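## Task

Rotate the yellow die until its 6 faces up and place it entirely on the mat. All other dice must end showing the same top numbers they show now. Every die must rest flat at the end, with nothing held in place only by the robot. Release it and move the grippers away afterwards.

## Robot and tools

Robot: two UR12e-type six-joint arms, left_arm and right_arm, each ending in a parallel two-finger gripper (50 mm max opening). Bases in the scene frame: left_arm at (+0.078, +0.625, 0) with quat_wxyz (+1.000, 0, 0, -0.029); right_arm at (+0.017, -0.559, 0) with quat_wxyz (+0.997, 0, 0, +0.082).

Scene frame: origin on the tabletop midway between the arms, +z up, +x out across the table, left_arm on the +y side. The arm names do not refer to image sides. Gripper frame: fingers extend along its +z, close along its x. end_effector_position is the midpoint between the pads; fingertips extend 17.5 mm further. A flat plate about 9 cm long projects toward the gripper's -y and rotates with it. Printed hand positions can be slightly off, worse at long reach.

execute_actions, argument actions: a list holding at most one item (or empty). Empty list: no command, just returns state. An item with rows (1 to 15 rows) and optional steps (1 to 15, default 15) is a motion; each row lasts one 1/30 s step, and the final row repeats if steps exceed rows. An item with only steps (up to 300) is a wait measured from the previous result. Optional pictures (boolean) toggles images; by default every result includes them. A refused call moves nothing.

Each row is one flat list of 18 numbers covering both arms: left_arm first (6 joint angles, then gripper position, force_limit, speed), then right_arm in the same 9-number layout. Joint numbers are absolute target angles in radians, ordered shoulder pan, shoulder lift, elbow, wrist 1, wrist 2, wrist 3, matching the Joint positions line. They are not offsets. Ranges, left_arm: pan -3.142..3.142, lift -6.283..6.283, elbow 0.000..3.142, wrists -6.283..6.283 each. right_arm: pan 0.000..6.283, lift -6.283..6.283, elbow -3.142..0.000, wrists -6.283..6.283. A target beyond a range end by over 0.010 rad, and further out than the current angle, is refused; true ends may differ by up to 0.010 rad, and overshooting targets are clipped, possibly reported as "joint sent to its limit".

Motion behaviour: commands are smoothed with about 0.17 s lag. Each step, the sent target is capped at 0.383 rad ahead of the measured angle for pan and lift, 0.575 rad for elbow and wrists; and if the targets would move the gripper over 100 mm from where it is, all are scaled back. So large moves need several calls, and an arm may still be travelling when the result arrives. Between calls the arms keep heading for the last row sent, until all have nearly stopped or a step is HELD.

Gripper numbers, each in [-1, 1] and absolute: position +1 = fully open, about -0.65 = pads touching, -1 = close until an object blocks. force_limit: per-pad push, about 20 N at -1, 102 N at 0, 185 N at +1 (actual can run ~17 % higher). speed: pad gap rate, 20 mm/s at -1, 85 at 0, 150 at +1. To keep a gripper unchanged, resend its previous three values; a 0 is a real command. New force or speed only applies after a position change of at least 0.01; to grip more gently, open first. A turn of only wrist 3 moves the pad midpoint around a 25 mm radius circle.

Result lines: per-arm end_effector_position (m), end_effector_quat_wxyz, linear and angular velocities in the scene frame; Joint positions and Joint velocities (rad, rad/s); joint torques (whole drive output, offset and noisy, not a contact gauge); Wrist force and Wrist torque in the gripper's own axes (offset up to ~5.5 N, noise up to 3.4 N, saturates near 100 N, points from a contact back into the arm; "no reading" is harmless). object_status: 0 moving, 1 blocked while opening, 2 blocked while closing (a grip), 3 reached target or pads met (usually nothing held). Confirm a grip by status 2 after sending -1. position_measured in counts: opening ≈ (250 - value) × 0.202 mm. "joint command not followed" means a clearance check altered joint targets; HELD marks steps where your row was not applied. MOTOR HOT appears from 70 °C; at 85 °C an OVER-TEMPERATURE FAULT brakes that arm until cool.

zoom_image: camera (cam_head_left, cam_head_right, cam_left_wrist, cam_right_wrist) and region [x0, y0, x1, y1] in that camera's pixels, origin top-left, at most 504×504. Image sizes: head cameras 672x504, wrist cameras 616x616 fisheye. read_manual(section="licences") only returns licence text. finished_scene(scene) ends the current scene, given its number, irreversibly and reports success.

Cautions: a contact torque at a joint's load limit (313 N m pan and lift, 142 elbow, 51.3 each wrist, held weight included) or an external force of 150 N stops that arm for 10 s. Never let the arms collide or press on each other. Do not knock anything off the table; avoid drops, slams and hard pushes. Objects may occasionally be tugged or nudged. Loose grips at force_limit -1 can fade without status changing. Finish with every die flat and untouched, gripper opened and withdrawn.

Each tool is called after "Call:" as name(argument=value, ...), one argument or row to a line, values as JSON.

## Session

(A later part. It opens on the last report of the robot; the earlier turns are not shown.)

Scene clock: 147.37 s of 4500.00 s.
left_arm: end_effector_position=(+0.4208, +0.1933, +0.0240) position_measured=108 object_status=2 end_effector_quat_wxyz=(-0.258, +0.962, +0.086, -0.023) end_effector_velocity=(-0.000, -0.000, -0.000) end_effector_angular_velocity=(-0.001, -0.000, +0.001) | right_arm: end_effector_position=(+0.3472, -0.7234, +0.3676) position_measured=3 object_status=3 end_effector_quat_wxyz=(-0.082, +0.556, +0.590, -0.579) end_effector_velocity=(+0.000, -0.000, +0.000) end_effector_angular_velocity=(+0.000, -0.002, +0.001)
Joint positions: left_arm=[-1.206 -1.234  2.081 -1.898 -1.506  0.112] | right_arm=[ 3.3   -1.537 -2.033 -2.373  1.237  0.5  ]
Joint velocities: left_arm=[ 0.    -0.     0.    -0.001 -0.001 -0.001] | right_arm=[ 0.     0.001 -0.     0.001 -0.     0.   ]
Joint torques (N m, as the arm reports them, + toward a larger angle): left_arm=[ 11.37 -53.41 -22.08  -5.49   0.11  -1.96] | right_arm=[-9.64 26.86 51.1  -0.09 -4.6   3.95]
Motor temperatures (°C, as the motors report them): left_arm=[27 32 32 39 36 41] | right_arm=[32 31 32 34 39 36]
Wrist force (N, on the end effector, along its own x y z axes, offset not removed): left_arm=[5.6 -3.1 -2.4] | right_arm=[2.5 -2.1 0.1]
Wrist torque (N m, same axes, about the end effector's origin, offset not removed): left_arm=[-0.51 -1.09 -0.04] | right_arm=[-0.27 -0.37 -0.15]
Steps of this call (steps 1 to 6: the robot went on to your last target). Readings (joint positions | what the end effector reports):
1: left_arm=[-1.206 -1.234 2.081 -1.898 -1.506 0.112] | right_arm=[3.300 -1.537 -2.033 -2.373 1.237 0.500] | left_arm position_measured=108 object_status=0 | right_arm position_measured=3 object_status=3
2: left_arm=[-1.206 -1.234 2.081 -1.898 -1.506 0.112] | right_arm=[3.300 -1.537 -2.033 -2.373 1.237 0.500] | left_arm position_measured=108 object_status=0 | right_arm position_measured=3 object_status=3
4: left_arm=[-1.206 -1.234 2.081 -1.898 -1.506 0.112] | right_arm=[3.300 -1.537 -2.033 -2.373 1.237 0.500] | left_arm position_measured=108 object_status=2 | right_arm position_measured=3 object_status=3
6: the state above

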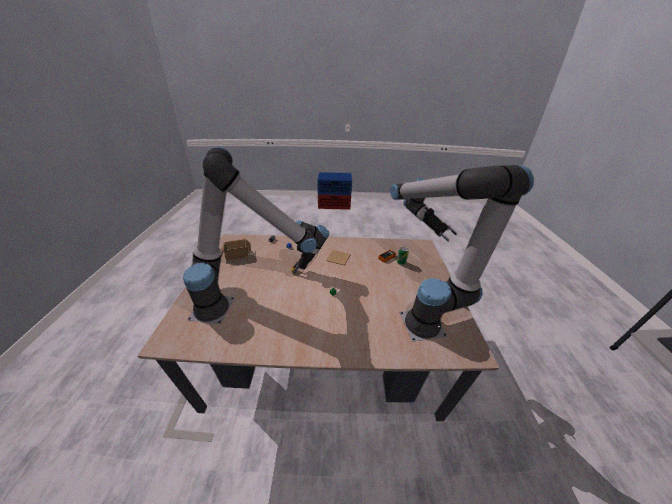

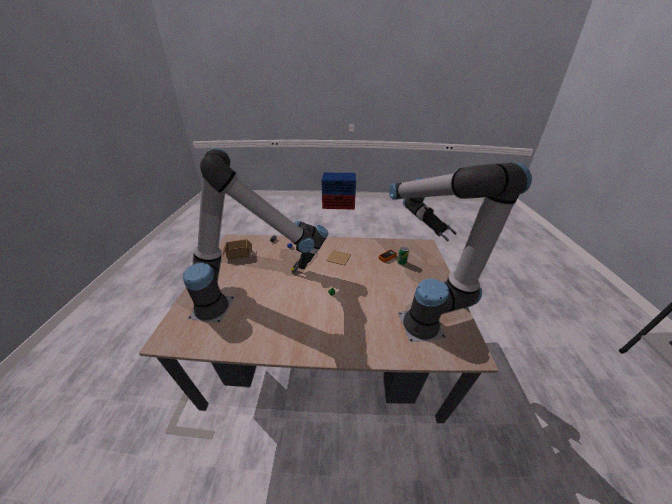

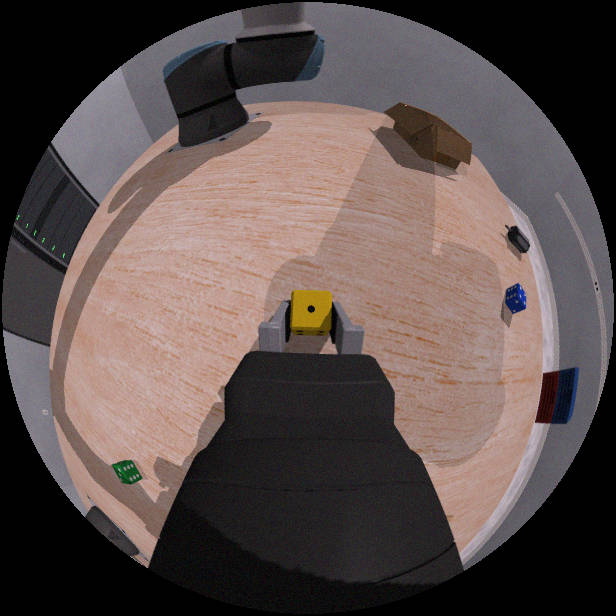

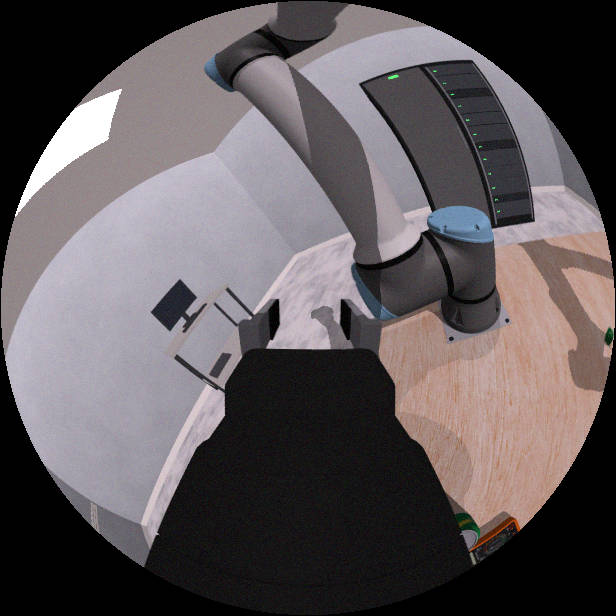

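Call:
execute_actions(
  actions=[
    {"rows": [[-1.2055,-1.253,2.073,-1.871,-1.5064,0.112,-1,-0.3,-0.4,3.3,-1.537,-2.033,-2.373,1.237,0.5,1,0,0],[-1.2055,-1.272,2.063,-1.842,-1.5064,0.112,-1,-0.3,-0.4,3.3,-1.537,-2.033,-2.373,1.237,0.5,1,0,0],[-1.2055,-1.30,2.048,-1.80,-1.5064,0.112,-1,-0.3,-0.4,3.3,-1.537,-2.033,-2.373,1.237,0.5,1,0,0],[-1.2055,-1.33,2.031,-1.76,-1.5064,0.112,-1,-0.3,-0.4,3.3,-1.537,-2.033,-2.373,1.237,0.5,1,0,0],[-1.2055,-1.37,2.03,-1.74,-1.5064,0.112,-1,-0.3,-0.4,3.3,-1.537,-2.033,-2.373,1.237,0.5,1,0,0]], "steps": 10},
  ],
  pictures=false,
)

Call:
execute_actions(
  actions=[
    {"rows": [[-1.0887,-1.4092,2.0566,-3.2654,-1.5708,0,-1,-0.3,-0.4,3.3,-1.537,-2.033,-2.373,1.237,0.5,1,0,0]], "steps": 15},
  ],
  pictures=false,
)

Call:
execute_actions(
  actions=[
    {"steps": 14},
  ],
  pictures=false,
)

Call:
execute_actions(
  actions=[
    {"rows": [[-1.0887,-0.9952,2.1689,-3.7917,-1.5708,0,-1,-0.3,-0.4,3.3,-1.537,-2.033,-2.373,1.237,0.5,1,0,0]], "steps": 15},
  ],
  pictures=false,
)

Call:
execute_actions(
  actions=[
    {"steps": 20},
  ],
)

Call:
zoom_image(
  camera="cam_left_wrist",
  region=[200, 140, 430, 340],
)

Scene clock: 179.47 s of 4500.00 s.
left_arm: end_effector_position=(+0.4217, +0.1903, +0.1081) position_measured=108 object_status=2 end_effector_quat_wxyz=(-0.247, +0.965, +0.087, -0.021) end_effector_velocity=(-0.004, +0.011, +0.153) end_effector_angular_velocity=(-0.058, -0.018, +0.001) | right_arm: end_effector_position=(+0.3472, -0.7234, +0.3676) position_measured=3 object_status=3 end_effector_quat_wxyz=(-0.082, +0.556, +0.590, -0.579) end_effector_velocity=(-0.000, -0.000, -0.000) end_effector_angular_velocity=(-0.000, +0.001, +0.000)
Joint positions: left_arm=[-1.205 -1.349  2.036 -1.761 -1.506  0.112] | right_arm=[ 3.3   -1.537 -2.033 -2.373  1.237  0.5  ]
Joint velocities: left_arm=[ 0.    -0.223 -0.062  0.225 -0.001 -0.001] | right_arm=[-0.    -0.    -0.001 -0.    -0.    -0.   ]
Joint torques (N m, as the arm reports them, + toward a larger angle): left_arm=[  8.87 -44.62 -46.68   0.39  -2.83  -1.94] | right_arm=[-11.49  26.81  50.3   -0.28  -4.28   4.5 ]
Motor temperatures (°C, as the motors report them): left_arm=[27 32 32 39 36 41] | right_arm=[32 31 32 34 39 36]
Wrist force (N, on the end effector, along its own x y z axes, offset not removed): left_arm=[2.4 -3.4 -6.3] | right_arm=[2.2 -2.3 -1.5]
Wrist torque (N m, same axes, about the end effector's origin, offset not removed): left_arm=[-0.66 -0.29 -0.18] | right_arm=[-0.39 -0.33 -0.07]
Steps of this call (steps 1 to 15: the robot went on to your last target; steps 16 to 90: nothing new was sent; then 28.77 s passed at rest; steps 91 to 100: all 10 steps of this action). Readings (joint positions | what the end effector reports):
91: left_arm=[-1.205 -1.234 2.081 -1.898 -1.506 0.112] | right_arm=[3.300 -1.537 -2.033 -2.373 1.237 0.500] | left_arm position_measured=108 object_status=2 | right_arm position_measured=3 object_status=3
92: left_arm=[-1.205 -1.236 2.080 -1.895 -1.506 0.112] | right_arm=[3.300 -1.537 -2.033 -2.373 1.237 0.500] | left_arm position_measured=108 object_status=2 | right_arm position_measured=3 object_status=3
94: left_arm=[-1.205 -1.254 2.072 -1.871 -1.506 0.112] | right_arm=[3.300 -1.537 -2.033 -2.373 1.237 0.500] | left_arm position_measured=108 object_status=2 | right_arm position_measured=3 object_status=3
98: left_arm=[-1.205 -1.328 2.042 -1.783 -1.506 0.112] | right_arm=[3.300 -1.537 -2.033 -2.373 1.237 0.500] | left_arm position_measured=108 object_status=2 | right_arm position_measured=3 object_status=3
100: the state above

Scene clock: 179.97 s of 4500.00 s.
left_arm: end_effector_position=(+0.5290, +0.0289, +0.1735) position_measured=108 object_status=2 end_effector_quat_wxyz=(+0.126, +0.972, +0.195, +0.031) end_effector_velocity=(+0.204, -0.385, +0.300) end_effector_angular_velocity=(-1.603, -0.641, +0.112) | right_arm: end_effector_position=(+0.3472, -0.7234, +0.3676) position_measured=3 object_status=3 end_effector_quat_wxyz=(-0.082, +0.556, +0.590, -0.579) end_effector_velocity=(-0.000, -0.000, +0.000) end_effector_angular_velocity=(+0.000, -0.002, +0.000)
Joint positions: left_arm=[-1.104 -1.403  2.054 -2.482 -1.563  0.014] | right_arm=[ 3.3   -1.537 -2.033 -2.373  1.237  0.5  ]
Joint velocities: left_arm=[ 0.064 -0.027  0.013 -1.712 -0.035 -0.059] | right_arm=[ 0.     0.002 -0.    -0.    -0.     0.   ]
Joint torques (N m, as the arm reports them, + toward a larger angle): left_arm=[  6.51 -63.13 -32.28 -11.89  -3.37  -1.72] | right_arm=[-9.8  25.12 50.05 -0.59 -4.07  4.39]
Motor temperatures (°C, as the motors report them): left_arm=[27 32 32 39 36 41] | right_arm=[32 31 32 34 39 36]
Wrist force (N, on the end effector, along its own x y z axes, offset not removed): left_arm=[0.2 -3.9 -1.0] | right_arm=[1.3 -0.7 -2.7]
Wrist torque (N m, same axes, about the end effector's origin, offset not removed): left_arm=[-0.64 -0.17 0.04] | right_arm=[-0.12 -0.19 -0.07]
Steps of this call (steps 1 to 15: all 15 steps of this action). Readings (joint positions | what the end effector reports):
1: left_arm=[-1.205 -1.355 2.034 -1.755 -1.506 0.112] | right_arm=[3.300 -1.537 -2.033 -2.373 1.237 0.500] | left_arm position_measured=108 object_status=2 | right_arm position_measured=3 object_status=3
2: left_arm=[-1.200 -1.362 2.035 -1.756 -1.511 0.106] | right_arm=[3.300 -1.537 -2.033 -2.373 1.237 0.500] | left_arm position_measured=108 object_status=2 | right_arm position_measured=3 object_status=3
4: left_arm=[-1.169 -1.376 2.041 -1.816 -1.528 0.077] | right_arm=[3.300 -1.537 -2.033 -2.373 1.237 0.500] | left_arm position_measured=108 object_status=2 | right_arm position_measured=3 object_status=3
8: left_arm=[-1.131 -1.392 2.049 -2.068 -1.548 0.040] | right_arm=[3.300 -1.537 -2.033 -2.373 1.237 0.500] | left_arm position_measured=108 object_status=2 | right_arm position_measured=3 object_status=3
15: the state above

Scene clock: 180.43 s of 4500.00 s.
left_arm: end_effector_position=(+0.5891, -0.0853, +0.3563) position_measured=108 object_status=2 end_effector_quat_wxyz=(+0.465, +0.860, +0.185, +0.100) end_effector_velocity=(+0.024, -0.040, +0.177) end_effector_angular_velocity=(-0.530, -0.230, +0.008) | right_arm: end_effector_position=(+0.3472, -0.7234, +0.3676) position_measured=3 object_status=3 end_effector_quat_wxyz=(-0.082, +0.556, +0.590, -0.579) end_effector_velocity=(+0.000, +0.000, +0.000) end_effector_angular_velocity=(+0.000, -0.000, +0.000)
Joint positions: left_arm=[-1.089 -1.409  2.056 -3.211 -1.57   0.001] | right_arm=[ 3.3   -1.537 -2.033 -2.373  1.237  0.5  ]
Joint velocities: left_arm=[ 0.007 -0.004  0.001 -0.575 -0.004 -0.007] | right_arm=[ 0.     0.     0.001 -0.001  0.    -0.   ]
Joint torques (N m, as the arm reports them, + toward a larger angle): left_arm=[ 12.67 -54.37 -30.15  -5.32  -3.46  -1.43] | right_arm=[-8.68 21.13 50.77  0.07 -4.16  3.98]
Motor temperatures (°C, as the motors report them): left_arm=[27 32 32 39 36 41] | right_arm=[32 31 32 34 39 36]
Wrist force (N, on the end effector, along its own x y z axes, offset not removed): left_arm=[-1.9 2.5 -3.7] | right_arm=[2.9 -1.3 -2.8]
Wrist torque (N m, same axes, about the end effector's origin, offset not removed): left_arm=[0.23 0.33 0.05] | right_arm=[-0.26 -0.46 -0.18]
Steps of this call (steps 1 to 14: the robot went on to your last target). Readings (joint positions | what the end effector reports):
1: left_arm=[-1.102 -1.404 2.054 -2.540 -1.564 0.013] | right_arm=[3.300 -1.537 -2.033 -2.373 1.237 0.500] | left_arm position_measured=108 object_status=2 | right_arm position_measured=3 object_status=3
2: left_arm=[-1.100 -1.404 2.054 -2.598 -1.565 0.011] | right_arm=[3.300 -1.537 -2.033 -2.373 1.237 0.500] | left_arm position_measured=108 object_status=2 | right_arm position_measured=3 object_status=3
4: left_arm=[-1.097 -1.406 2.055 -2.713 -1.566 0.008] | right_arm=[3.300 -1.537 -2.033 -2.373 1.237 0.500] | left_arm position_measured=108 object_status=2 | right_arm position_measured=3 object_status=3
8: left_arm=[-1.093 -1.407 2.056 -2.941 -1.568 0.004] | right_arm=[3.300 -1.537 -2.033 -2.373 1.237 0.500] | left_arm position_measured=108 object_status=2 | right_arm position_measured=3 object_status=3
14: the state above

Scene clock: 180.93 s of 4500.00 s.
left_arm: end_effector_position=(+0.5930, -0.0928, +0.1232) position_measured=108 object_status=2 end_effector_quat_wxyz=(+0.486, +0.848, +0.183, +0.105) end_effector_velocity=(-0.017, +0.037, -0.252) end_effector_angular_velocity=(-0.060, -0.029, -0.002) | right_arm: end_effector_position=(+0.3472, -0.7234, +0.3676) position_measured=3 object_status=3 end_effector_quat_wxyz=(-0.082, +0.556, +0.590, -0.579) end_effector_velocity=(-0.000, +0.000, +0.001) end_effector_angular_velocity=(+0.002, -0.003, +0.000)
Joint positions: left_arm=[-1.089 -1.037  2.16  -3.734 -1.571  0.   ] | right_arm=[ 3.3   -1.537 -2.033 -2.373  1.237  0.5  ]
Joint velocities: left_arm=[ 0.     0.443  0.099 -0.608 -0.001  0.003] | right_arm=[ 0.     0.002  0.001  0.     0.    -0.   ]
Joint torques (N m, as the arm reports them, + toward a larger angle): left_arm=[ 13.36 -98.79 -24.54  -7.1   -3.68  -1.75] | right_arm=[-8.97 27.67 50.08 -0.02 -3.98  4.38]
Motor temperatures (°C, as the motors report them): left_arm=[27 32 32 39 36 41] | right_arm=[32 31 32 34 39 36]
Wrist force (N, on the end effector, along its own x y z axes, offset not removed): left_arm=[3.9 -5.4 0.8] | right_arm=[1.3 -0.1 -2.7]
Wrist torque (N m, same axes, about the end effector's origin, offset not removed): left_arm=[-0.69 -0.59 -0.26] | right_arm=[-0.06 -0.09 -0.07]
Steps of this call (steps 1 to 15: all 15 steps of this action). Readings (joint positions | what the end effector reports):
1: left_arm=[-1.089 -1.409 2.057 -3.227 -1.571 0.000] | right_arm=[3.300 -1.537 -2.033 -2.373 1.237 0.500] | left_arm position_measured=108 object_status=2 | right_arm position_measured=3 object_status=3
2: left_arm=[-1.089 -1.404 2.061 -3.244 -1.571 0.000] | right_arm=[3.300 -1.537 -2.033 -2.373 1.237 0.500] | left_arm position_measured=108 object_status=2 | right_arm position_measured=3 object_status=3
4: left_arm=[-1.089 -1.352 2.080 -3.317 -1.571 0.000] | right_arm=[3.300 -1.537 -2.033 -2.373 1.237 0.500] | left_arm position_measured=108 object_status=2 | right_arm position_measured=3 object_status=3
8: left_arm=[-1.089 -1.231 2.112 -3.477 -1.571 0.000] | right_arm=[3.300 -1.537 -2.033 -2.373 1.237 0.500] | left_arm position_measured=108 object_status=2 | right_arm position_measured=3 object_status=3
15: the state above

Scene clock: 181.60 s of 4500.00 s.
left_arm: end_effector_position=(+0.5912, -0.0887, +0.1000) position_measured=108 object_status=2 end_effector_quat_wxyz=(+0.489, +0.847, +0.182, +0.105) end_effector_velocity=(+0.000, -0.000, +0.002) end_effector_angular_velocity=(-0.003, -0.001, +0.001) | right_arm: end_effector_position=(+0.3472, -0.7234, +0.3676) position_measured=3 object_status=3 end_effector_quat_wxyz=(-0.082, +0.556, +0.590, -0.579) end_effector_velocity=(-0.000, -0.000, +0.000) end_effector_angular_velocity=(+0.001, +0.002, +0.000)
Joint positions: left_arm=[-1.089 -0.995  2.169 -3.792 -1.571  0.   ] | right_arm=[ 3.3   -1.537 -2.033 -2.373  1.237  0.5  ]
Joint velocities: left_arm=[-0.    -0.001 -0.    -0.002  0.    -0.001] | right_arm=[-0.    -0.    -0.001 -0.001  0.    -0.001]
Joint torques (N m, as the arm reports them, + toward a larger angle): left_arm=[  9.88 -63.81 -10.35  -8.89  -3.67  -1.47] | right_arm=[-10.29  26.6   49.62   0.13  -4.28   4.37]
Motor temperatures (°C, as the motors report them): left_arm=[27 32 32 39 36 41] | right_arm=[32 31 32 34 39 36]
Wrist force (N, on the end effector, along its own x y z axes, offset not removed): left_arm=[4.7 -1.6 0.7] | right_arm=[1.5 -1.3 -1.9]
Wrist torque (N m, same axes, about the end effector's origin, offset not removed): left_arm=[-0.22 -0.77 -0.13] | right_arm=[-0.25 -0.20 -0.12]
Steps of this call (steps 1 to 20: the robot went on to your last target). Readings (joint positions | what the end effector reports):
1: left_arm=[-1.089 -1.024 2.162 -3.751 -1.571 0.000] | right_arm=[3.300 -1.537 -2.033 -2.373 1.237 0.500] | left_arm position_measured=108 object_status=2 | right_arm position_measured=3 object_status=3
2: left_arm=[-1.089 -1.016 2.164 -3.763 -1.571 0.000] | right_arm=[3.300 -1.537 -2.033 -2.373 1.237 0.500] | left_arm position_measured=108 object_status=2 | right_arm position_measured=3 object_status=3
4: left_arm=[-1.089 -1.005 2.167 -3.778 -1.571 0.000] | right_arm=[3.300 -1.537 -2.033 -2.373 1.237 0.500] | left_arm position_measured=108 object_status=2 | right_arm position_measured=3 object_status=3
8: left_arm=[-1.089 -0.998 2.168 -3.788 -1.571 0.000] | right_arm=[3.300 -1.537 -2.033 -2.373 1.237 0.500] | left_arm position_measured=108 object_status=2 | right_arm position_measured=3 object_status=3
20: the state above

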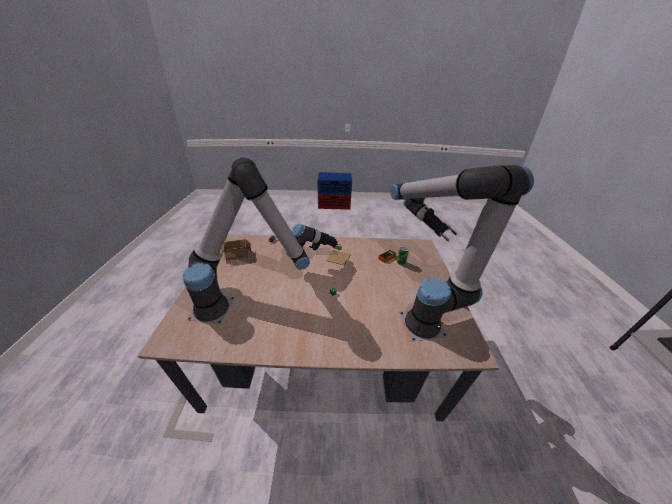

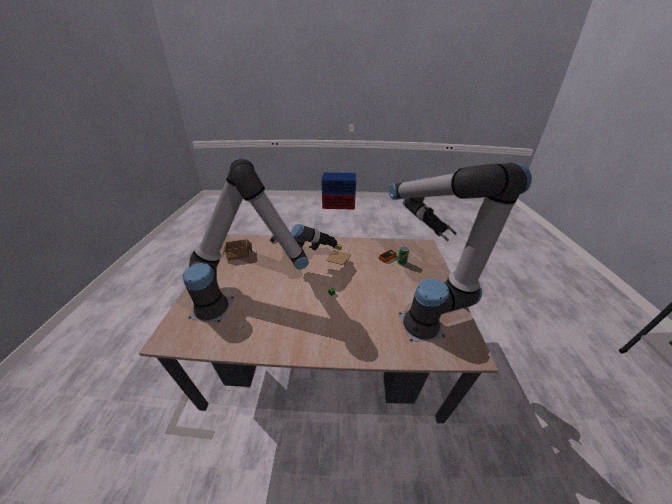

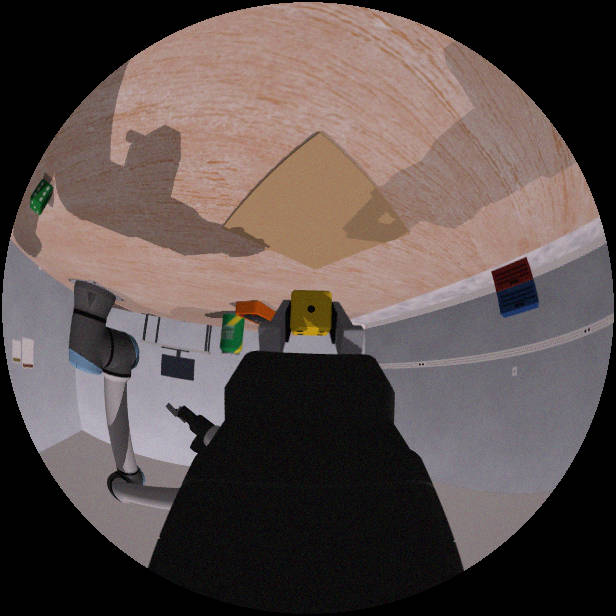

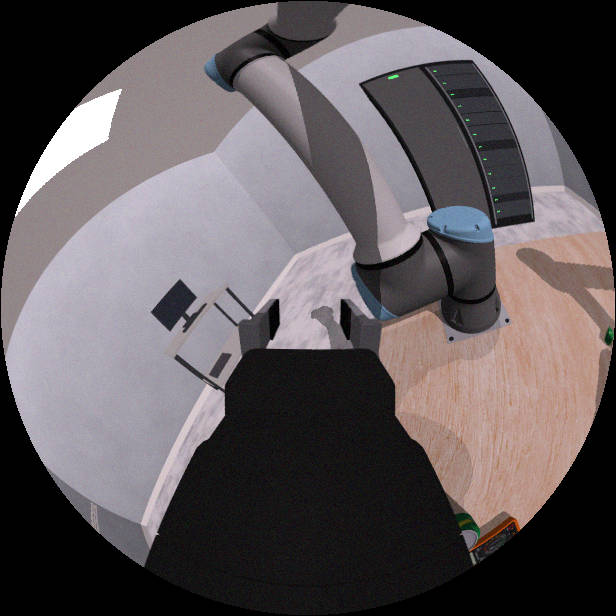

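Region (200, 140, 430, 340) of cam_left_wrist's 616x616 image, scaled by 2.191, with more detail than that image has; it fills the top 438 rows of this view, and the rest is white.

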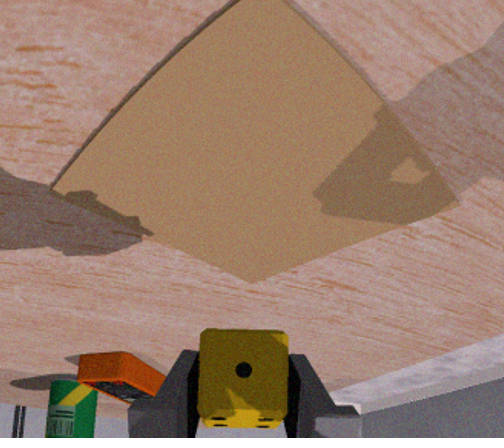

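Call:
execute_actions(
  actions=[
    {"rows": [[-1.0887,-0.971,2.168,-3.815,-1.5708,0,-1,-0.3,-0.4,3.3,-1.537,-2.033,-2.373,1.237,0.5,1,0,0],[-1.0887,-0.947,2.166,-3.837,-1.5708,0,-1,-0.3,-0.4,3.3,-1.537,-2.033,-2.373,1.237,0.5,1,0,0],[-1.0887,-0.923,2.164,-3.859,-1.5708,0,-1,-0.3,-0.4,3.3,-1.537,-2.033,-2.373,1.237,0.5,1,0,0],[-1.0887,-0.899,2.162,-3.881,-1.5708,0,-1,-0.3,-0.4,3.3,-1.537,-2.033,-2.373,1.237,0.5,1,0,0],[-1.0887,-0.8708,2.1583,-3.9054,-1.5708,0,-1,-0.3,-0.4,3.3,-1.537,-2.033,-2.373,1.237,0.5,1,0,0]], "steps": 15},
  ],
  pictures=false,
)

Call:
execute_actions(
  actions=[
    {"rows": [[-1.0887,-0.8661,2.1576,-3.9095,-1.5708,0,-1,-0.3,-0.4,3.3,-1.537,-2.033,-2.373,1.237,0.5,1,0,0]], "steps": 15},
  ],
  pictures=false,
)

Scene clock: 197.63 s of 4500.00 s.
left_arm: end_effector_position=(+0.5912, -0.0887, +0.0345) position_measured=108 object_status=2 end_effector_quat_wxyz=(+0.489, +0.847, +0.182, +0.105) end_effector_velocity=(-0.000, -0.000, -0.015) end_effector_angular_velocity=(-0.001, -0.001, -0.001) | right_arm: end_effector_position=(+0.3472, -0.7234, +0.3676) position_measured=3 object_status=3 end_effector_quat_wxyz=(-0.082, +0.556, +0.590, -0.579) end_effector_velocity=(+0.000, +0.000, -0.000) end_effector_angular_velocity=(+0.000, +0.001, +0.001)
Joint positions: left_arm=[-1.089 -0.874  2.159 -3.903 -1.571 -0.   ] | right_arm=[ 3.3   -1.537 -2.033 -2.373  1.237  0.5  ]
Joint velocities: left_arm=[-0.     0.03  -0.004 -0.027 -0.001  0.001] | right_arm=[ 0.    -0.    -0.     0.    -0.    -0.001]
Joint torques (N m, as the arm reports them, + toward a larger angle): left_arm=[  3.74 -64.23 -35.76  -9.46  -3.28  -1.9 ] | right_arm=[-7.91 31.17 48.78 -0.43 -3.85  4.21]
Motor temperatures (°C, as the motors report them): left_arm=[27 32 32 39 36 41] | right_arm=[32 31 32 34 39 36]
Wrist force (N, on the end effector, along its own x y z axes, offset not removed): left_arm=[0.4 1.4 -2.9] | right_arm=[-0.1 -2.3 -2.4]
Wrist torque (N m, same axes, about the end effector's origin, offset not removed): left_arm=[0.35 -0.14 -0.06] | right_arm=[-0.34 0.10 -0.06]
Steps of this call (steps 1 to 15: the robot went on to your last target; steps 16 to 90: nothing new was sent; then 12.53 s passed at rest; steps 91 to 105: all 15 steps of this action). Readings (joint positions | what the end effector reports):
91: left_arm=[-1.089 -0.995 2.169 -3.792 -1.571 0.000] | right_arm=[3.300 -1.537 -2.033 -2.373 1.237 0.500] | left_arm position_measured=108 object_status=2 | right_arm position_measured=3 object_status=3
92: left_arm=[-1.089 -0.992 2.169 -3.795 -1.571 -0.000] | right_arm=[3.300 -1.537 -2.033 -2.373 1.237 0.500] | left_arm position_measured=108 object_status=2 | right_arm position_measured=3 object_status=3
94: left_arm=[-1.089 -0.972 2.168 -3.814 -1.571 0.000] | right_arm=[3.300 -1.537 -2.033 -2.373 1.237 0.500] | left_arm position_measured=108 object_status=2 | right_arm position_measured=3 object_status=3
98: left_arm=[-1.089 -0.905 2.162 -3.874 -1.571 -0.000] | right_arm=[3.300 -1.537 -2.033 -2.373 1.237 0.500] | left_arm position_measured=108 object_status=2 | right_arm position_measured=3 object_status=3
105: the state above

Scene clock: 198.13 s of 4500.00 s.
left_arm: end_effector_position=(+0.5912, -0.0887, +0.0305) position_measured=108 object_status=2 end_effector_quat_wxyz=(+0.489, +0.847, +0.182, +0.105) end_effector_velocity=(-0.000, +0.000, +0.000) end_effector_angular_velocity=(+0.000, +0.000, +0.000) | right_arm: end_effector_position=(+0.3472, -0.7234, +0.3676) position_measured=3 object_status=3 end_effector_quat_wxyz=(-0.082, +0.556, +0.590, -0.579) end_effector_velocity=(-0.000, -0.000, -0.000) end_effector_angular_velocity=(-0.001, -0.000, -0.000)
Joint positions: left_arm=[-1.089 -0.866  2.158 -3.909 -1.571 -0.   ] | right_arm=[ 3.3   -1.537 -2.033 -2.373  1.237  0.5  ]
Joint velocities: left_arm=[ 0. -0.  0.  0.  0. -0.] | right_arm=[-0.    -0.    -0.001  0.001 -0.     0.001]
Joint torques (N m, as the arm reports them, + toward a larger angle): left_arm=[ -1.09 -63.07 -33.63  -9.19  -3.25  -1.43] | right_arm=[-12.31  27.45  49.39  -0.56  -4.04   4.24]
Motor temperatures (°C, as the motors report them): left_arm=[27 32 32 39 36 41] | right_arm=[32 31 32 34 39 36]
Wrist force (N, on the end effector, along its own x y z axes, offset not removed): left_arm=[2.3 -1.3 2.6] | right_arm=[2.0 -0.3 -3.1]
Wrist torque (N m, same axes, about the end effector's origin, offset not removed): left_arm=[-0.12 -0.34 -0.08] | right_arm=[-0.07 -0.26 -0.22]
Steps of this call (steps 1 to 15: all 15 steps of this action). Readings (joint positions | what the end effector reports):
1: left_arm=[-1.089 -0.873 2.158 -3.904 -1.571 -0.000] | right_arm=[3.300 -1.537 -2.033 -2.373 1.237 0.500] | left_arm position_measured=108 object_status=2 | right_arm position_measured=3 object_status=3
2: left_arm=[-1.089 -0.872 2.158 -3.905 -1.571 0.000] | right_arm=[3.300 -1.537 -2.033 -2.373 1.237 0.500] | left_arm position_measured=108 object_status=2 | right_arm position_measured=3 object_status=3
4: left_arm=[-1.089 -0.869 2.158 -3.907 -1.571 -0.000] | right_arm=[3.300 -1.537 -2.033 -2.373 1.237 0.500] | left_arm position_measured=108 object_status=2 | right_arm position_measured=3 object_status=3
8: left_arm=[-1.089 -0.867 2.158 -3.909 -1.571 -0.000] | right_arm=[3.300 -1.537 -2.033 -2.373 1.237 0.500] | left_arm position_measured=108 object_status=2 | right_arm position_measured=3 object_status=3
15: the state above

Call:
execute_actions(
  actions=[
    {"rows": [[-1.0887,-0.8623,2.1571,-3.9127,-1.5708,0,-1,-0.3,-0.4,3.3,-1.537,-2.033,-2.373,1.237,0.5,1,0,0]], "steps": 12},
  ],
  pictures=false,
)

Call:
execute_actions(
  actions=[
    {"rows": [[-1.0887,-0.8595,2.1567,-3.9151,-1.5708,0,-1,-0.3,-0.4,3.3,-1.537,-2.033,-2.373,1.237,0.5,1,0,0]], "steps": 12},
  ],
  pictures=false,
)

Scene clock: 205.43 s of 4500.00 s.
left_arm: end_effector_position=(+0.5911, -0.0886, +0.0284) position_measured=108 object_status=2 end_effector_quat_wxyz=(+0.489, +0.847, +0.182, +0.105) end_effector_velocity=(+0.000, -0.001, +0.001) end_effector_angular_velocity=(-0.002, -0.001, -0.001) | right_arm: end_effector_position=(+0.3472, -0.7234, +0.3676) position_measured=3 object_status=3 end_effector_quat_wxyz=(-0.082, +0.556, +0.590, -0.579) end_effector_velocity=(-0.001, -0.000, +0.000) end_effector_angular_velocity=(+0.000, -0.001, -0.000)
Joint positions: left_arm=[-1.089 -0.862  2.157 -3.913 -1.571 -0.   ] | right_arm=[ 3.3   -1.537 -2.033 -2.373  1.237  0.5  ]
Joint velocities: left_arm=[ 0.     0.001 -0.002 -0.001 -0.001  0.   ] | right_arm=[-0.     0.002 -0.    -0.     0.    -0.   ]
Joint torques (N m, as the arm reports them, + toward a larger angle): left_arm=[ -5.17 -66.7  -33.69  -8.84  -1.22  -2.03] | right_arm=[-9.35 29.1  49.51 -0.09 -3.94  4.08]
Motor temperatures (°C, as the motors report them): left_arm=[27 32 32 39 36 41] | right_arm=[32 31 32 34 39 36]
Wrist force (N, on the end effector, along its own x y z axes, offset not removed): left_arm=[5.5 -1.8 0.6] | right_arm=[1.6 0.0 -1.4]
Wrist torque (N m, same axes, about the end effector's origin, offset not removed): left_arm=[-0.07 -1.24 -0.10] | right_arm=[0.00 -0.26 -0.11]
Steps of this call (steps 1 to 15: the robot went on to your last target; steps 16 to 90: nothing new was sent; then 3.90 s passed at rest; steps 91 to 102: all 12 steps of this action). Readings (joint positions | what the end effector reports):
91: left_arm=[-1.089 -0.866 2.158 -3.910 -1.571 0.000] | right_arm=[3.300 -1.537 -2.033 -2.373 1.237 0.500] | left_arm position_measured=108 object_status=2 | right_arm position_measured=3 object_status=3
92: left_arm=[-1.089 -0.866 2.158 -3.910 -1.571 -0.000] | right_arm=[3.300 -1.537 -2.033 -2.373 1.237 0.500] | left_arm position_measured=108 object_status=2 | right_arm position_measured=3 object_status=3
94: left_arm=[-1.089 -0.864 2.157 -3.911 -1.571 -0.000] | right_arm=[3.300 -1.537 -2.033 -2.373 1.237 0.500] | left_arm position_measured=108 object_status=2 | right_arm position_measured=3 object_status=3
98: left_arm=[-1.089 -0.863 2.157 -3.912 -1.571 0.000] | right_arm=[3.300 -1.537 -2.033 -2.373 1.237 0.500] | left_arm position_measured=108 object_status=2 | right_arm position_measured=3 object_status=3
102: the state above

Scene clock: 205.83 s of 4500.00 s.
left_arm: end_effector_position=(+0.5911, -0.0886, +0.0269) position_measured=108 object_status=2 end_effector_quat_wxyz=(+0.489, +0.847, +0.182, +0.105) end_effector_velocity=(-0.000, -0.000, -0.001) end_effector_angular_velocity=(+0.001, +0.000, -0.001) | right_arm: end_effector_position=(+0.3472, -0.7234, +0.3676) position_measured=3 object_status=3 end_effector_quat_wxyz=(-0.082, +0.556, +0.590, -0.579) end_effector_velocity=(-0.000, -0.000, +0.001) end_effector_angular_velocity=(+0.001, -0.003, +0.000)
Joint positions: left_arm=[-1.089 -0.86   2.157 -3.915 -1.571  0.   ] | right_arm=[ 3.3   -1.537 -2.033 -2.373  1.237  0.5  ]
Joint velocities: left_arm=[-0.     0.002 -0.001 -0.    -0.001  0.   ] | right_arm=[-0.     0.002  0.     0.    -0.     0.   ]
Joint torques (N m, as the arm reports them, + toward a larger angle): left_arm=[ -5.84 -60.47 -33.07  -8.78  -0.95  -1.61] | right_arm=[-9.7  24.96 49.85 -0.39 -3.92  4.08]
Motor temperatures (°C, as the motors report them): left_arm=[27 32 32 39 36 41] | right_arm=[32 31 32 34 39 36]
Wrist force (N, on the end effector, along its own x y z axes, offset not removed): left_arm=[-0.3 -0.3 2.8] | right_arm=[-0.9 -1.4 -3.3]
Wrist torque (N m, same axes, about the end effector's origin, offset not removed): left_arm=[-0.01 0.07 -0.09] | right_arm=[-0.24 0.33 -0.09]
Steps of this call (steps 1 to 12: all 12 steps of this action). Readings (joint positions | what the end effector reports):
1: left_arm=[-1.089 -0.862 2.157 -3.913 -1.571 0.000] | right_arm=[3.300 -1.537 -2.033 -2.373 1.237 0.500] | left_arm position_measured=108 object_status=2 | right_arm position_measured=3 object_status=3
2: left_arm=[-1.089 -0.862 2.157 -3.913 -1.571 -0.000] | right_arm=[3.300 -1.537 -2.033 -2.373 1.237 0.500] | left_arm position_measured=108 object_status=2 | right_arm position_measured=3 object_status=3
4: left_arm=[-1.089 -0.861 2.157 -3.914 -1.571 0.000] | right_arm=[3.300 -1.537 -2.033 -2.373 1.237 0.500] | left_arm position_measured=108 object_status=2 | right_arm position_measured=3 object_status=3
8: left_arm=[-1.089 -0.860 2.157 -3.915 -1.571 0.000] | right_arm=[3.300 -1.537 -2.033 -2.373 1.237 0.500] | left_arm position_measured=108 object_status=2 | right_arm position_measured=3 object_status=3
12: the state above

Call:
execute_actions(
  actions=[
    {"rows": [[-1.0887,-0.8567,2.1563,-3.9175,-1.5708,0,-1,-0.3,-0.4,3.3,-1.537,-2.033,-2.373,1.237,0.5,1,0,0]], "steps": 12},
  ],
  pictures=false,
)

Call:
execute_actions(
  actions=[
    {"rows": [[-1.0887,-0.8539,2.1559,-3.9199,-1.5708,0,-1,-0.3,-0.4,3.3,-1.537,-2.033,-2.373,1.237,0.5,1,0,0]], "steps": 12},
  ],
  pictures=false,
)

Scene clock: 224.30 s of 4500.00 s.
left_arm: end_effector_position=(+0.5911, -0.0886, +0.0256) position_measured=108 object_status=2 end_effector_quat_wxyz=(+0.489, +0.847, +0.182, +0.105) end_effector_velocity=(-0.000, +0.001, -0.001) end_effector_angular_velocity=(+0.002, +0.001, +0.000) | right_arm: end_effector_position=(+0.3472, -0.7234, +0.3676) position_measured=3 object_status=3 end_effector_quat_wxyz=(-0.082, +0.556, +0.590, -0.579) end_effector_velocity=(-0.000, +0.000, +0.000) end_effector_angular_velocity=(+0.001, -0.000, +0.000)
Joint positions: left_arm=[-1.089 -0.857  2.156 -3.918 -1.571 -0.   ] | right_arm=[ 3.3   -1.537 -2.033 -2.373  1.237  0.5  ]
Joint velocities: left_arm=[ 0.     0.001  0.001  0.    -0.    -0.001] | right_arm=[ 0.     0.001 -0.     0.     0.    -0.001]
Joint torques (N m, as the arm reports them, + toward a larger angle): left_arm=[ -9.37 -42.81 -28.46  -0.93   1.06  -1.68] | right_arm=[-12.5   26.51  48.13  -0.47  -3.18   4.29]
Motor temperatures (°C, as the motors report them): left_arm=[27 32 32 39 36 41] | right_arm=[32 31 32 34 39 36]
Wrist force (N, on the end effector, along its own x y z axes, offset not removed): left_arm=[-0.8 16.2 -26.6] | right_arm=[0.3 -0.5 -3.3]
Wrist torque (N m, same axes, about the end effector's origin, offset not removed): left_arm=[-0.14 -0.02 0.02] | right_arm=[-0.09 -0.04 -0.12]
Steps of this call (steps 1 to 15: the robot went on to your last target; steps 16 to 90: nothing new was sent; then 15.07 s passed at rest; steps 91 to 102: all 12 steps of this action). Readings (joint positions | what the end effector reports):
91: left_arm=[-1.089 -0.859 2.157 -3.915 -1.571 0.000] | right_arm=[3.300 -1.537 -2.033 -2.373 1.237 0.500] | left_arm position_measured=108 object_status=2 | right_arm position_measured=3 object_status=3
92: left_arm=[-1.089 -0.859 2.157 -3.915 -1.571 0.000] | right_arm=[3.300 -1.537 -2.033 -2.373 1.237 0.500] | left_arm position_measured=108 object_status=2 | right_arm position_measured=3 object_status=3
94: left_arm=[-1.089 -0.858 2.156 -3.916 -1.571 -0.000] | right_arm=[3.300 -1.537 -2.033 -2.373 1.237 0.500] | left_arm position_measured=108 object_status=2 | right_arm position_measured=3 object_status=3
98: left_arm=[-1.089 -0.857 2.156 -3.918 -1.571 -0.000] | right_arm=[3.300 -1.537 -2.033 -2.373 1.237 0.500] | left_arm position_measured=108 object_status=2 | right_arm position_measured=3 object_status=3
102: the state above

Scene clock: 224.70 s of 4500.00 s.
left_arm: end_effector_position=(+0.5912, -0.0887, +0.0243) position_measured=108 object_status=2 end_effector_quat_wxyz=(+0.489, +0.846, +0.182, +0.105) end_effector_velocity=(-0.000, +0.000, -0.001) end_effector_angular_velocity=(+0.000, +0.002, +0.002) | right_arm: end_effector_position=(+0.3472, -0.7234, +0.3676) position_measured=3 object_status=3 end_effector_quat_wxyz=(-0.082, +0.556, +0.590, -0.579) end_effector_velocity=(-0.000, -0.000, -0.000) end_effector_angular_velocity=(-0.002, +0.001, -0.001)
Joint positions: left_arm=[-1.089 -0.854  2.156 -3.92  -1.571 -0.   ] | right_arm=[ 3.3   -1.537 -2.033 -2.373  1.237  0.5  ]
Joint velocities: left_arm=[-0.     0.     0.     0.     0.001 -0.003] | right_arm=[-0.001 -0.001 -0.001 -0.    -0.     0.001]
Joint torques (N m, as the arm reports them, + toward a larger angle): left_arm=[-12.     2.05 -19.32  17.96   1.56  -1.53] | right_arm=[-12.13  27.71  47.69  -0.86  -4.18   4.13]
Motor temperatures (°C, as the motors report them): left_arm=[27 32 32 39 36 41] | right_arm=[32 31 32 34 39 36]
Wrist force (N, on the end effector, along its own x y z axes, offset not removed): left_arm=[-4.7 52.0 -96.7] | right_arm=[1.1 -0.1 -2.2]
Wrist torque (N m, same axes, about the end effector's origin, offset not removed): left_arm=[-1.00 -0.18 0.02] | right_arm=[-0.05 -0.07 0.00]
Steps of this call (steps 1 to 12: all 12 steps of this action). Readings (joint positions | what the end effector reports):
1: left_arm=[-1.089 -0.857 2.156 -3.918 -1.571 0.000] | right_arm=[3.300 -1.537 -2.033 -2.373 1.237 0.500] | left_arm position_measured=108 object_status=2 | right_arm position_measured=3 object_status=3
2: left_arm=[-1.089 -0.856 2.156 -3.918 -1.571 0.000] | right_arm=[3.300 -1.537 -2.033 -2.373 1.237 0.500] | left_arm position_measured=108 object_status=2 | right_arm position_measured=3 object_status=3
4: left_arm=[-1.089 -0.855 2.156 -3.919 -1.571 0.000] | right_arm=[3.300 -1.537 -2.033 -2.373 1.237 0.500] | left_arm position_measured=108 object_status=2 | right_arm position_measured=3 object_status=3
8: left_arm=[-1.089 -0.854 2.156 -3.920 -1.571 0.000] | right_arm=[3.300 -1.537 -2.033 -2.373 1.237 0.500] | left_arm position_measured=108 object_status=2 | right_arm position_measured=3 object_status=3
12: the state above

Too much pressure; back off to the contact height, then release.

Call:
execute_actions(
  actions=[
    {"rows": [[-1.0887,-0.8585,2.1566,-3.916,-1.5708,0,-1,-0.3,-0.4,3.3,-1.537,-2.033,-2.373,1.237,0.5,1,0,0]], "steps": 10},
  ],
  pictures=false,
)

Call:
execute_actions(
  actions=[
    {"rows": [[-1.0887,-0.8585,2.1566,-3.916,-1.5708,0,1,-0.3,0,3.3,-1.537,-2.033,-2.373,1.237,0.5,1,0,0]], "steps": 12},
  ],
)

Scene clock: 234.57 s of 4500.00 s.
left_arm: end_effector_position=(+0.5910, -0.0884, +0.0256) position_measured=108 object_status=2 end_effector_quat_wxyz=(+0.488, +0.847, +0.182, +0.105) end_effector_velocity=(-0.000, -0.000, +0.003) end_effector_angular_velocity=(-0.003, -0.002, -0.001) | right_arm: end_effector_position=(+0.3472, -0.7234, +0.3676) position_measured=3 object_status=3 end_effector_quat_wxyz=(-0.082, +0.556, +0.590, -0.579) end_effector_velocity=(-0.000, +0.000, -0.000) end_effector_angular_velocity=(-0.000, +0.001, +0.000)
Joint positions: left_arm=[-1.089 -0.858  2.157 -3.915 -1.571 -0.   ] | right_arm=[ 3.3   -1.537 -2.033 -2.373  1.237  0.5  ]
Joint velocities: left_arm=[-0.    -0.004  0.001  0.    -0.001  0.001] | right_arm=[ 0. -0. -0. -0. -0. -0.]
Joint torques (N m, as the arm reports them, + toward a larger angle): left_arm=[ -5.43 -60.6    4.57   5.27   2.71  -1.28] | right_arm=[-7.58 27.86 46.99 -0.49 -3.37  4.26]
Motor temperatures (°C, as the motors report them): left_arm=[27 32 32 39 36 41] | right_arm=[32 31 32 34 39 36]
Wrist force (N, on the end effector, along its own x y z axes, offset not removed): left_arm=[5.9 17.9 -19.1] | right_arm=[1.6 0.6 -2.1]
Wrist torque (N m, same axes, about the end effector's origin, offset not removed): left_arm=[-0.65 -1.20 -0.19] | right_arm=[0.12 -0.14 -0.14]
Steps of this call (steps 1 to 15: the robot went on to your last target; steps 16 to 90: nothing new was sent; then 6.53 s passed at rest; steps 91 to 100: all 10 steps of this action). Readings (joint positions | what the end effector reports):
91: left_arm=[-1.089 -0.854 2.156 -3.920 -1.571 -0.000] | right_arm=[3.300 -1.537 -2.033 -2.373 1.237 0.500] | left_arm position_measured=108 object_status=2 | right_arm position_measured=3 object_status=3
92: left_arm=[-1.089 -0.855 2.156 -3.919 -1.571 -0.000] | right_arm=[3.300 -1.537 -2.033 -2.373 1.237 0.500] | left_arm position_measured=108 object_status=2 | right_arm position_measured=3 object_status=3
94: left_arm=[-1.089 -0.856 2.156 -3.917 -1.571 -0.000] | right_arm=[3.300 -1.537 -2.033 -2.373 1.237 0.500] | left_arm position_measured=108 object_status=2 | right_arm position_measured=3 object_status=3
98: left_arm=[-1.089 -0.858 2.157 -3.916 -1.571 -0.000] | right_arm=[3.300 -1.537 -2.033 -2.373 1.237 0.500] | left_arm position_measured=108 object_status=2 | right_arm position_measured=3 object_status=3
100: the state above

Scene clock: 234.97 s of 4500.00 s.
left_arm: end_effector_position=(+0.5911, -0.0884, +0.0261) position_measured=3 object_status=0 end_effector_quat_wxyz=(+0.489, +0.847, +0.182, +0.105) end_effector_velocity=(+0.000, -0.001, +0.003) end_effector_angular_velocity=(-0.005, -0.002, -0.001) | right_arm: end_effector_position=(+0.3472, -0.7234, +0.3676) position_measured=3 object_status=3 end_effector_quat_wxyz=(-0.082, +0.556, +0.590, -0.579) end_effector_velocity=(-0.001, -0.000, -0.000) end_effector_angular_velocity=(-0.001, +0.002, -0.000)
Joint positions: left_arm=[-1.089 -0.858  2.157 -3.916 -1.571 -0.   ] | right_arm=[ 3.3   -1.537 -2.033 -2.373  1.237  0.5  ]
Joint velocities: left_arm=[-0.    -0.002 -0.001 -0.003 -0.001  0.   ] | right_arm=[-0.    -0.    -0.001 -0.001  0.     0.   ]
Joint torques (N m, as the arm reports them, + toward a larger angle): left_arm=[ -4.75 -78.79 -24.6   -9.23   3.18  -1.14] | right_arm=[-11.06  28.66  48.13  -1.35  -3.79   4.25]
Motor temperatures (°C, as the motors report them): left_arm=[27 32 32 39 36 41] | right_arm=[32 31 32 34 39 36]
Wrist force (N, on the end effector, along its own x y z axes, offset not removed): left_arm=[0.0 -5.9 4.1] | right_arm=[1.4 -1.7 -0.5]
Wrist torque (N m, same axes, about the end effector's origin, offset not removed): left_arm=[-0.85 0.08 0.16] | right_arm=[-0.15 -0.08 -0.11]
Steps of this call (steps 1 to 12: all 12 steps of this action). Readings (joint positions | what the end effector reports):
1: left_arm=[-1.089 -0.858 2.157 -3.915 -1.571 -0.000] | right_arm=[3.300 -1.537 -2.033 -2.373 1.237 0.500] | left_arm position_measured=104 object_status=0 | right_arm position_measured=3 object_status=3
2: left_arm=[-1.089 -0.858 2.157 -3.915 -1.571 -0.000] | right_arm=[3.300 -1.537 -2.033 -2.373 1.237 0.500] | left_arm position_measured=89 object_status=0 | right_arm position_measured=3 object_status=3
4: left_arm=[-1.089 -0.858 2.157 -3.915 -1.571 -0.000] | right_arm=[3.300 -1.537 -2.033 -2.373 1.237 0.500] | left_arm position_measured=61 object_status=0 | right_arm position_measured=3 object_status=3
8: left_arm=[-1.089 -0.858 2.157 -3.915 -1.571 -0.000] | right_arm=[3.300 -1.537 -2.033 -2.373 1.237 0.500] | left_arm position_measured=8 object_status=0 | right_arm position_measured=3 object_status=3
12: the state above

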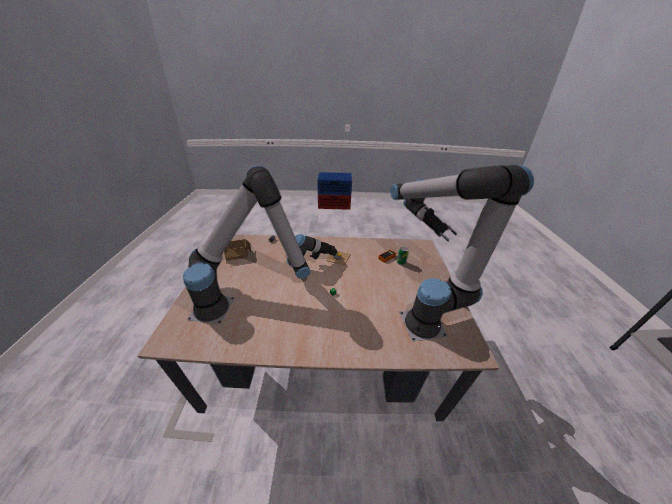

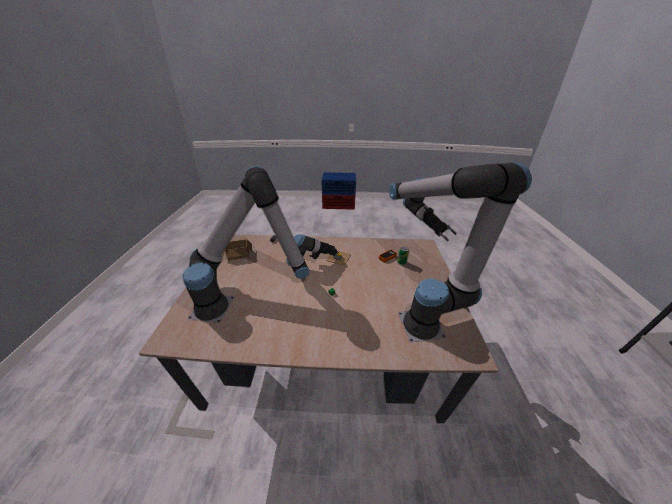

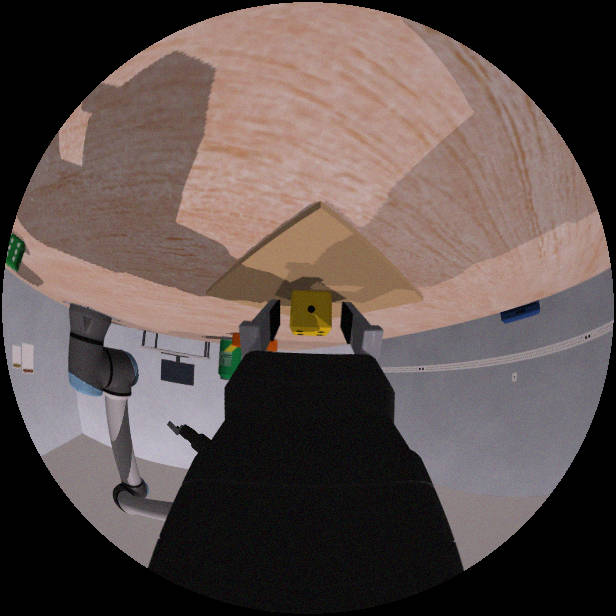

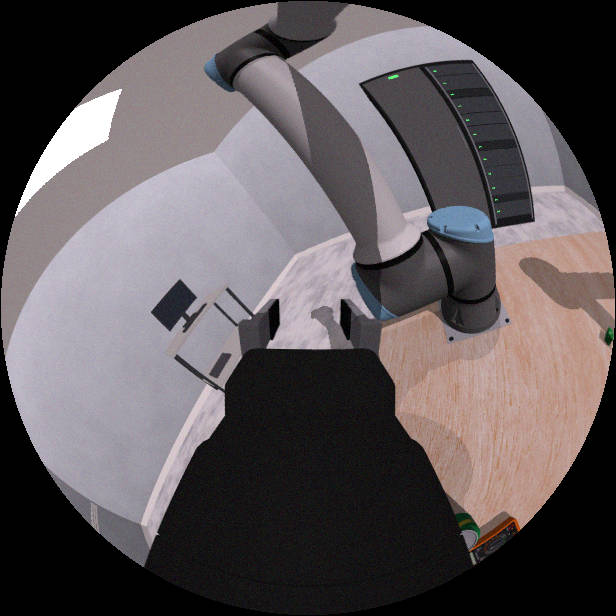

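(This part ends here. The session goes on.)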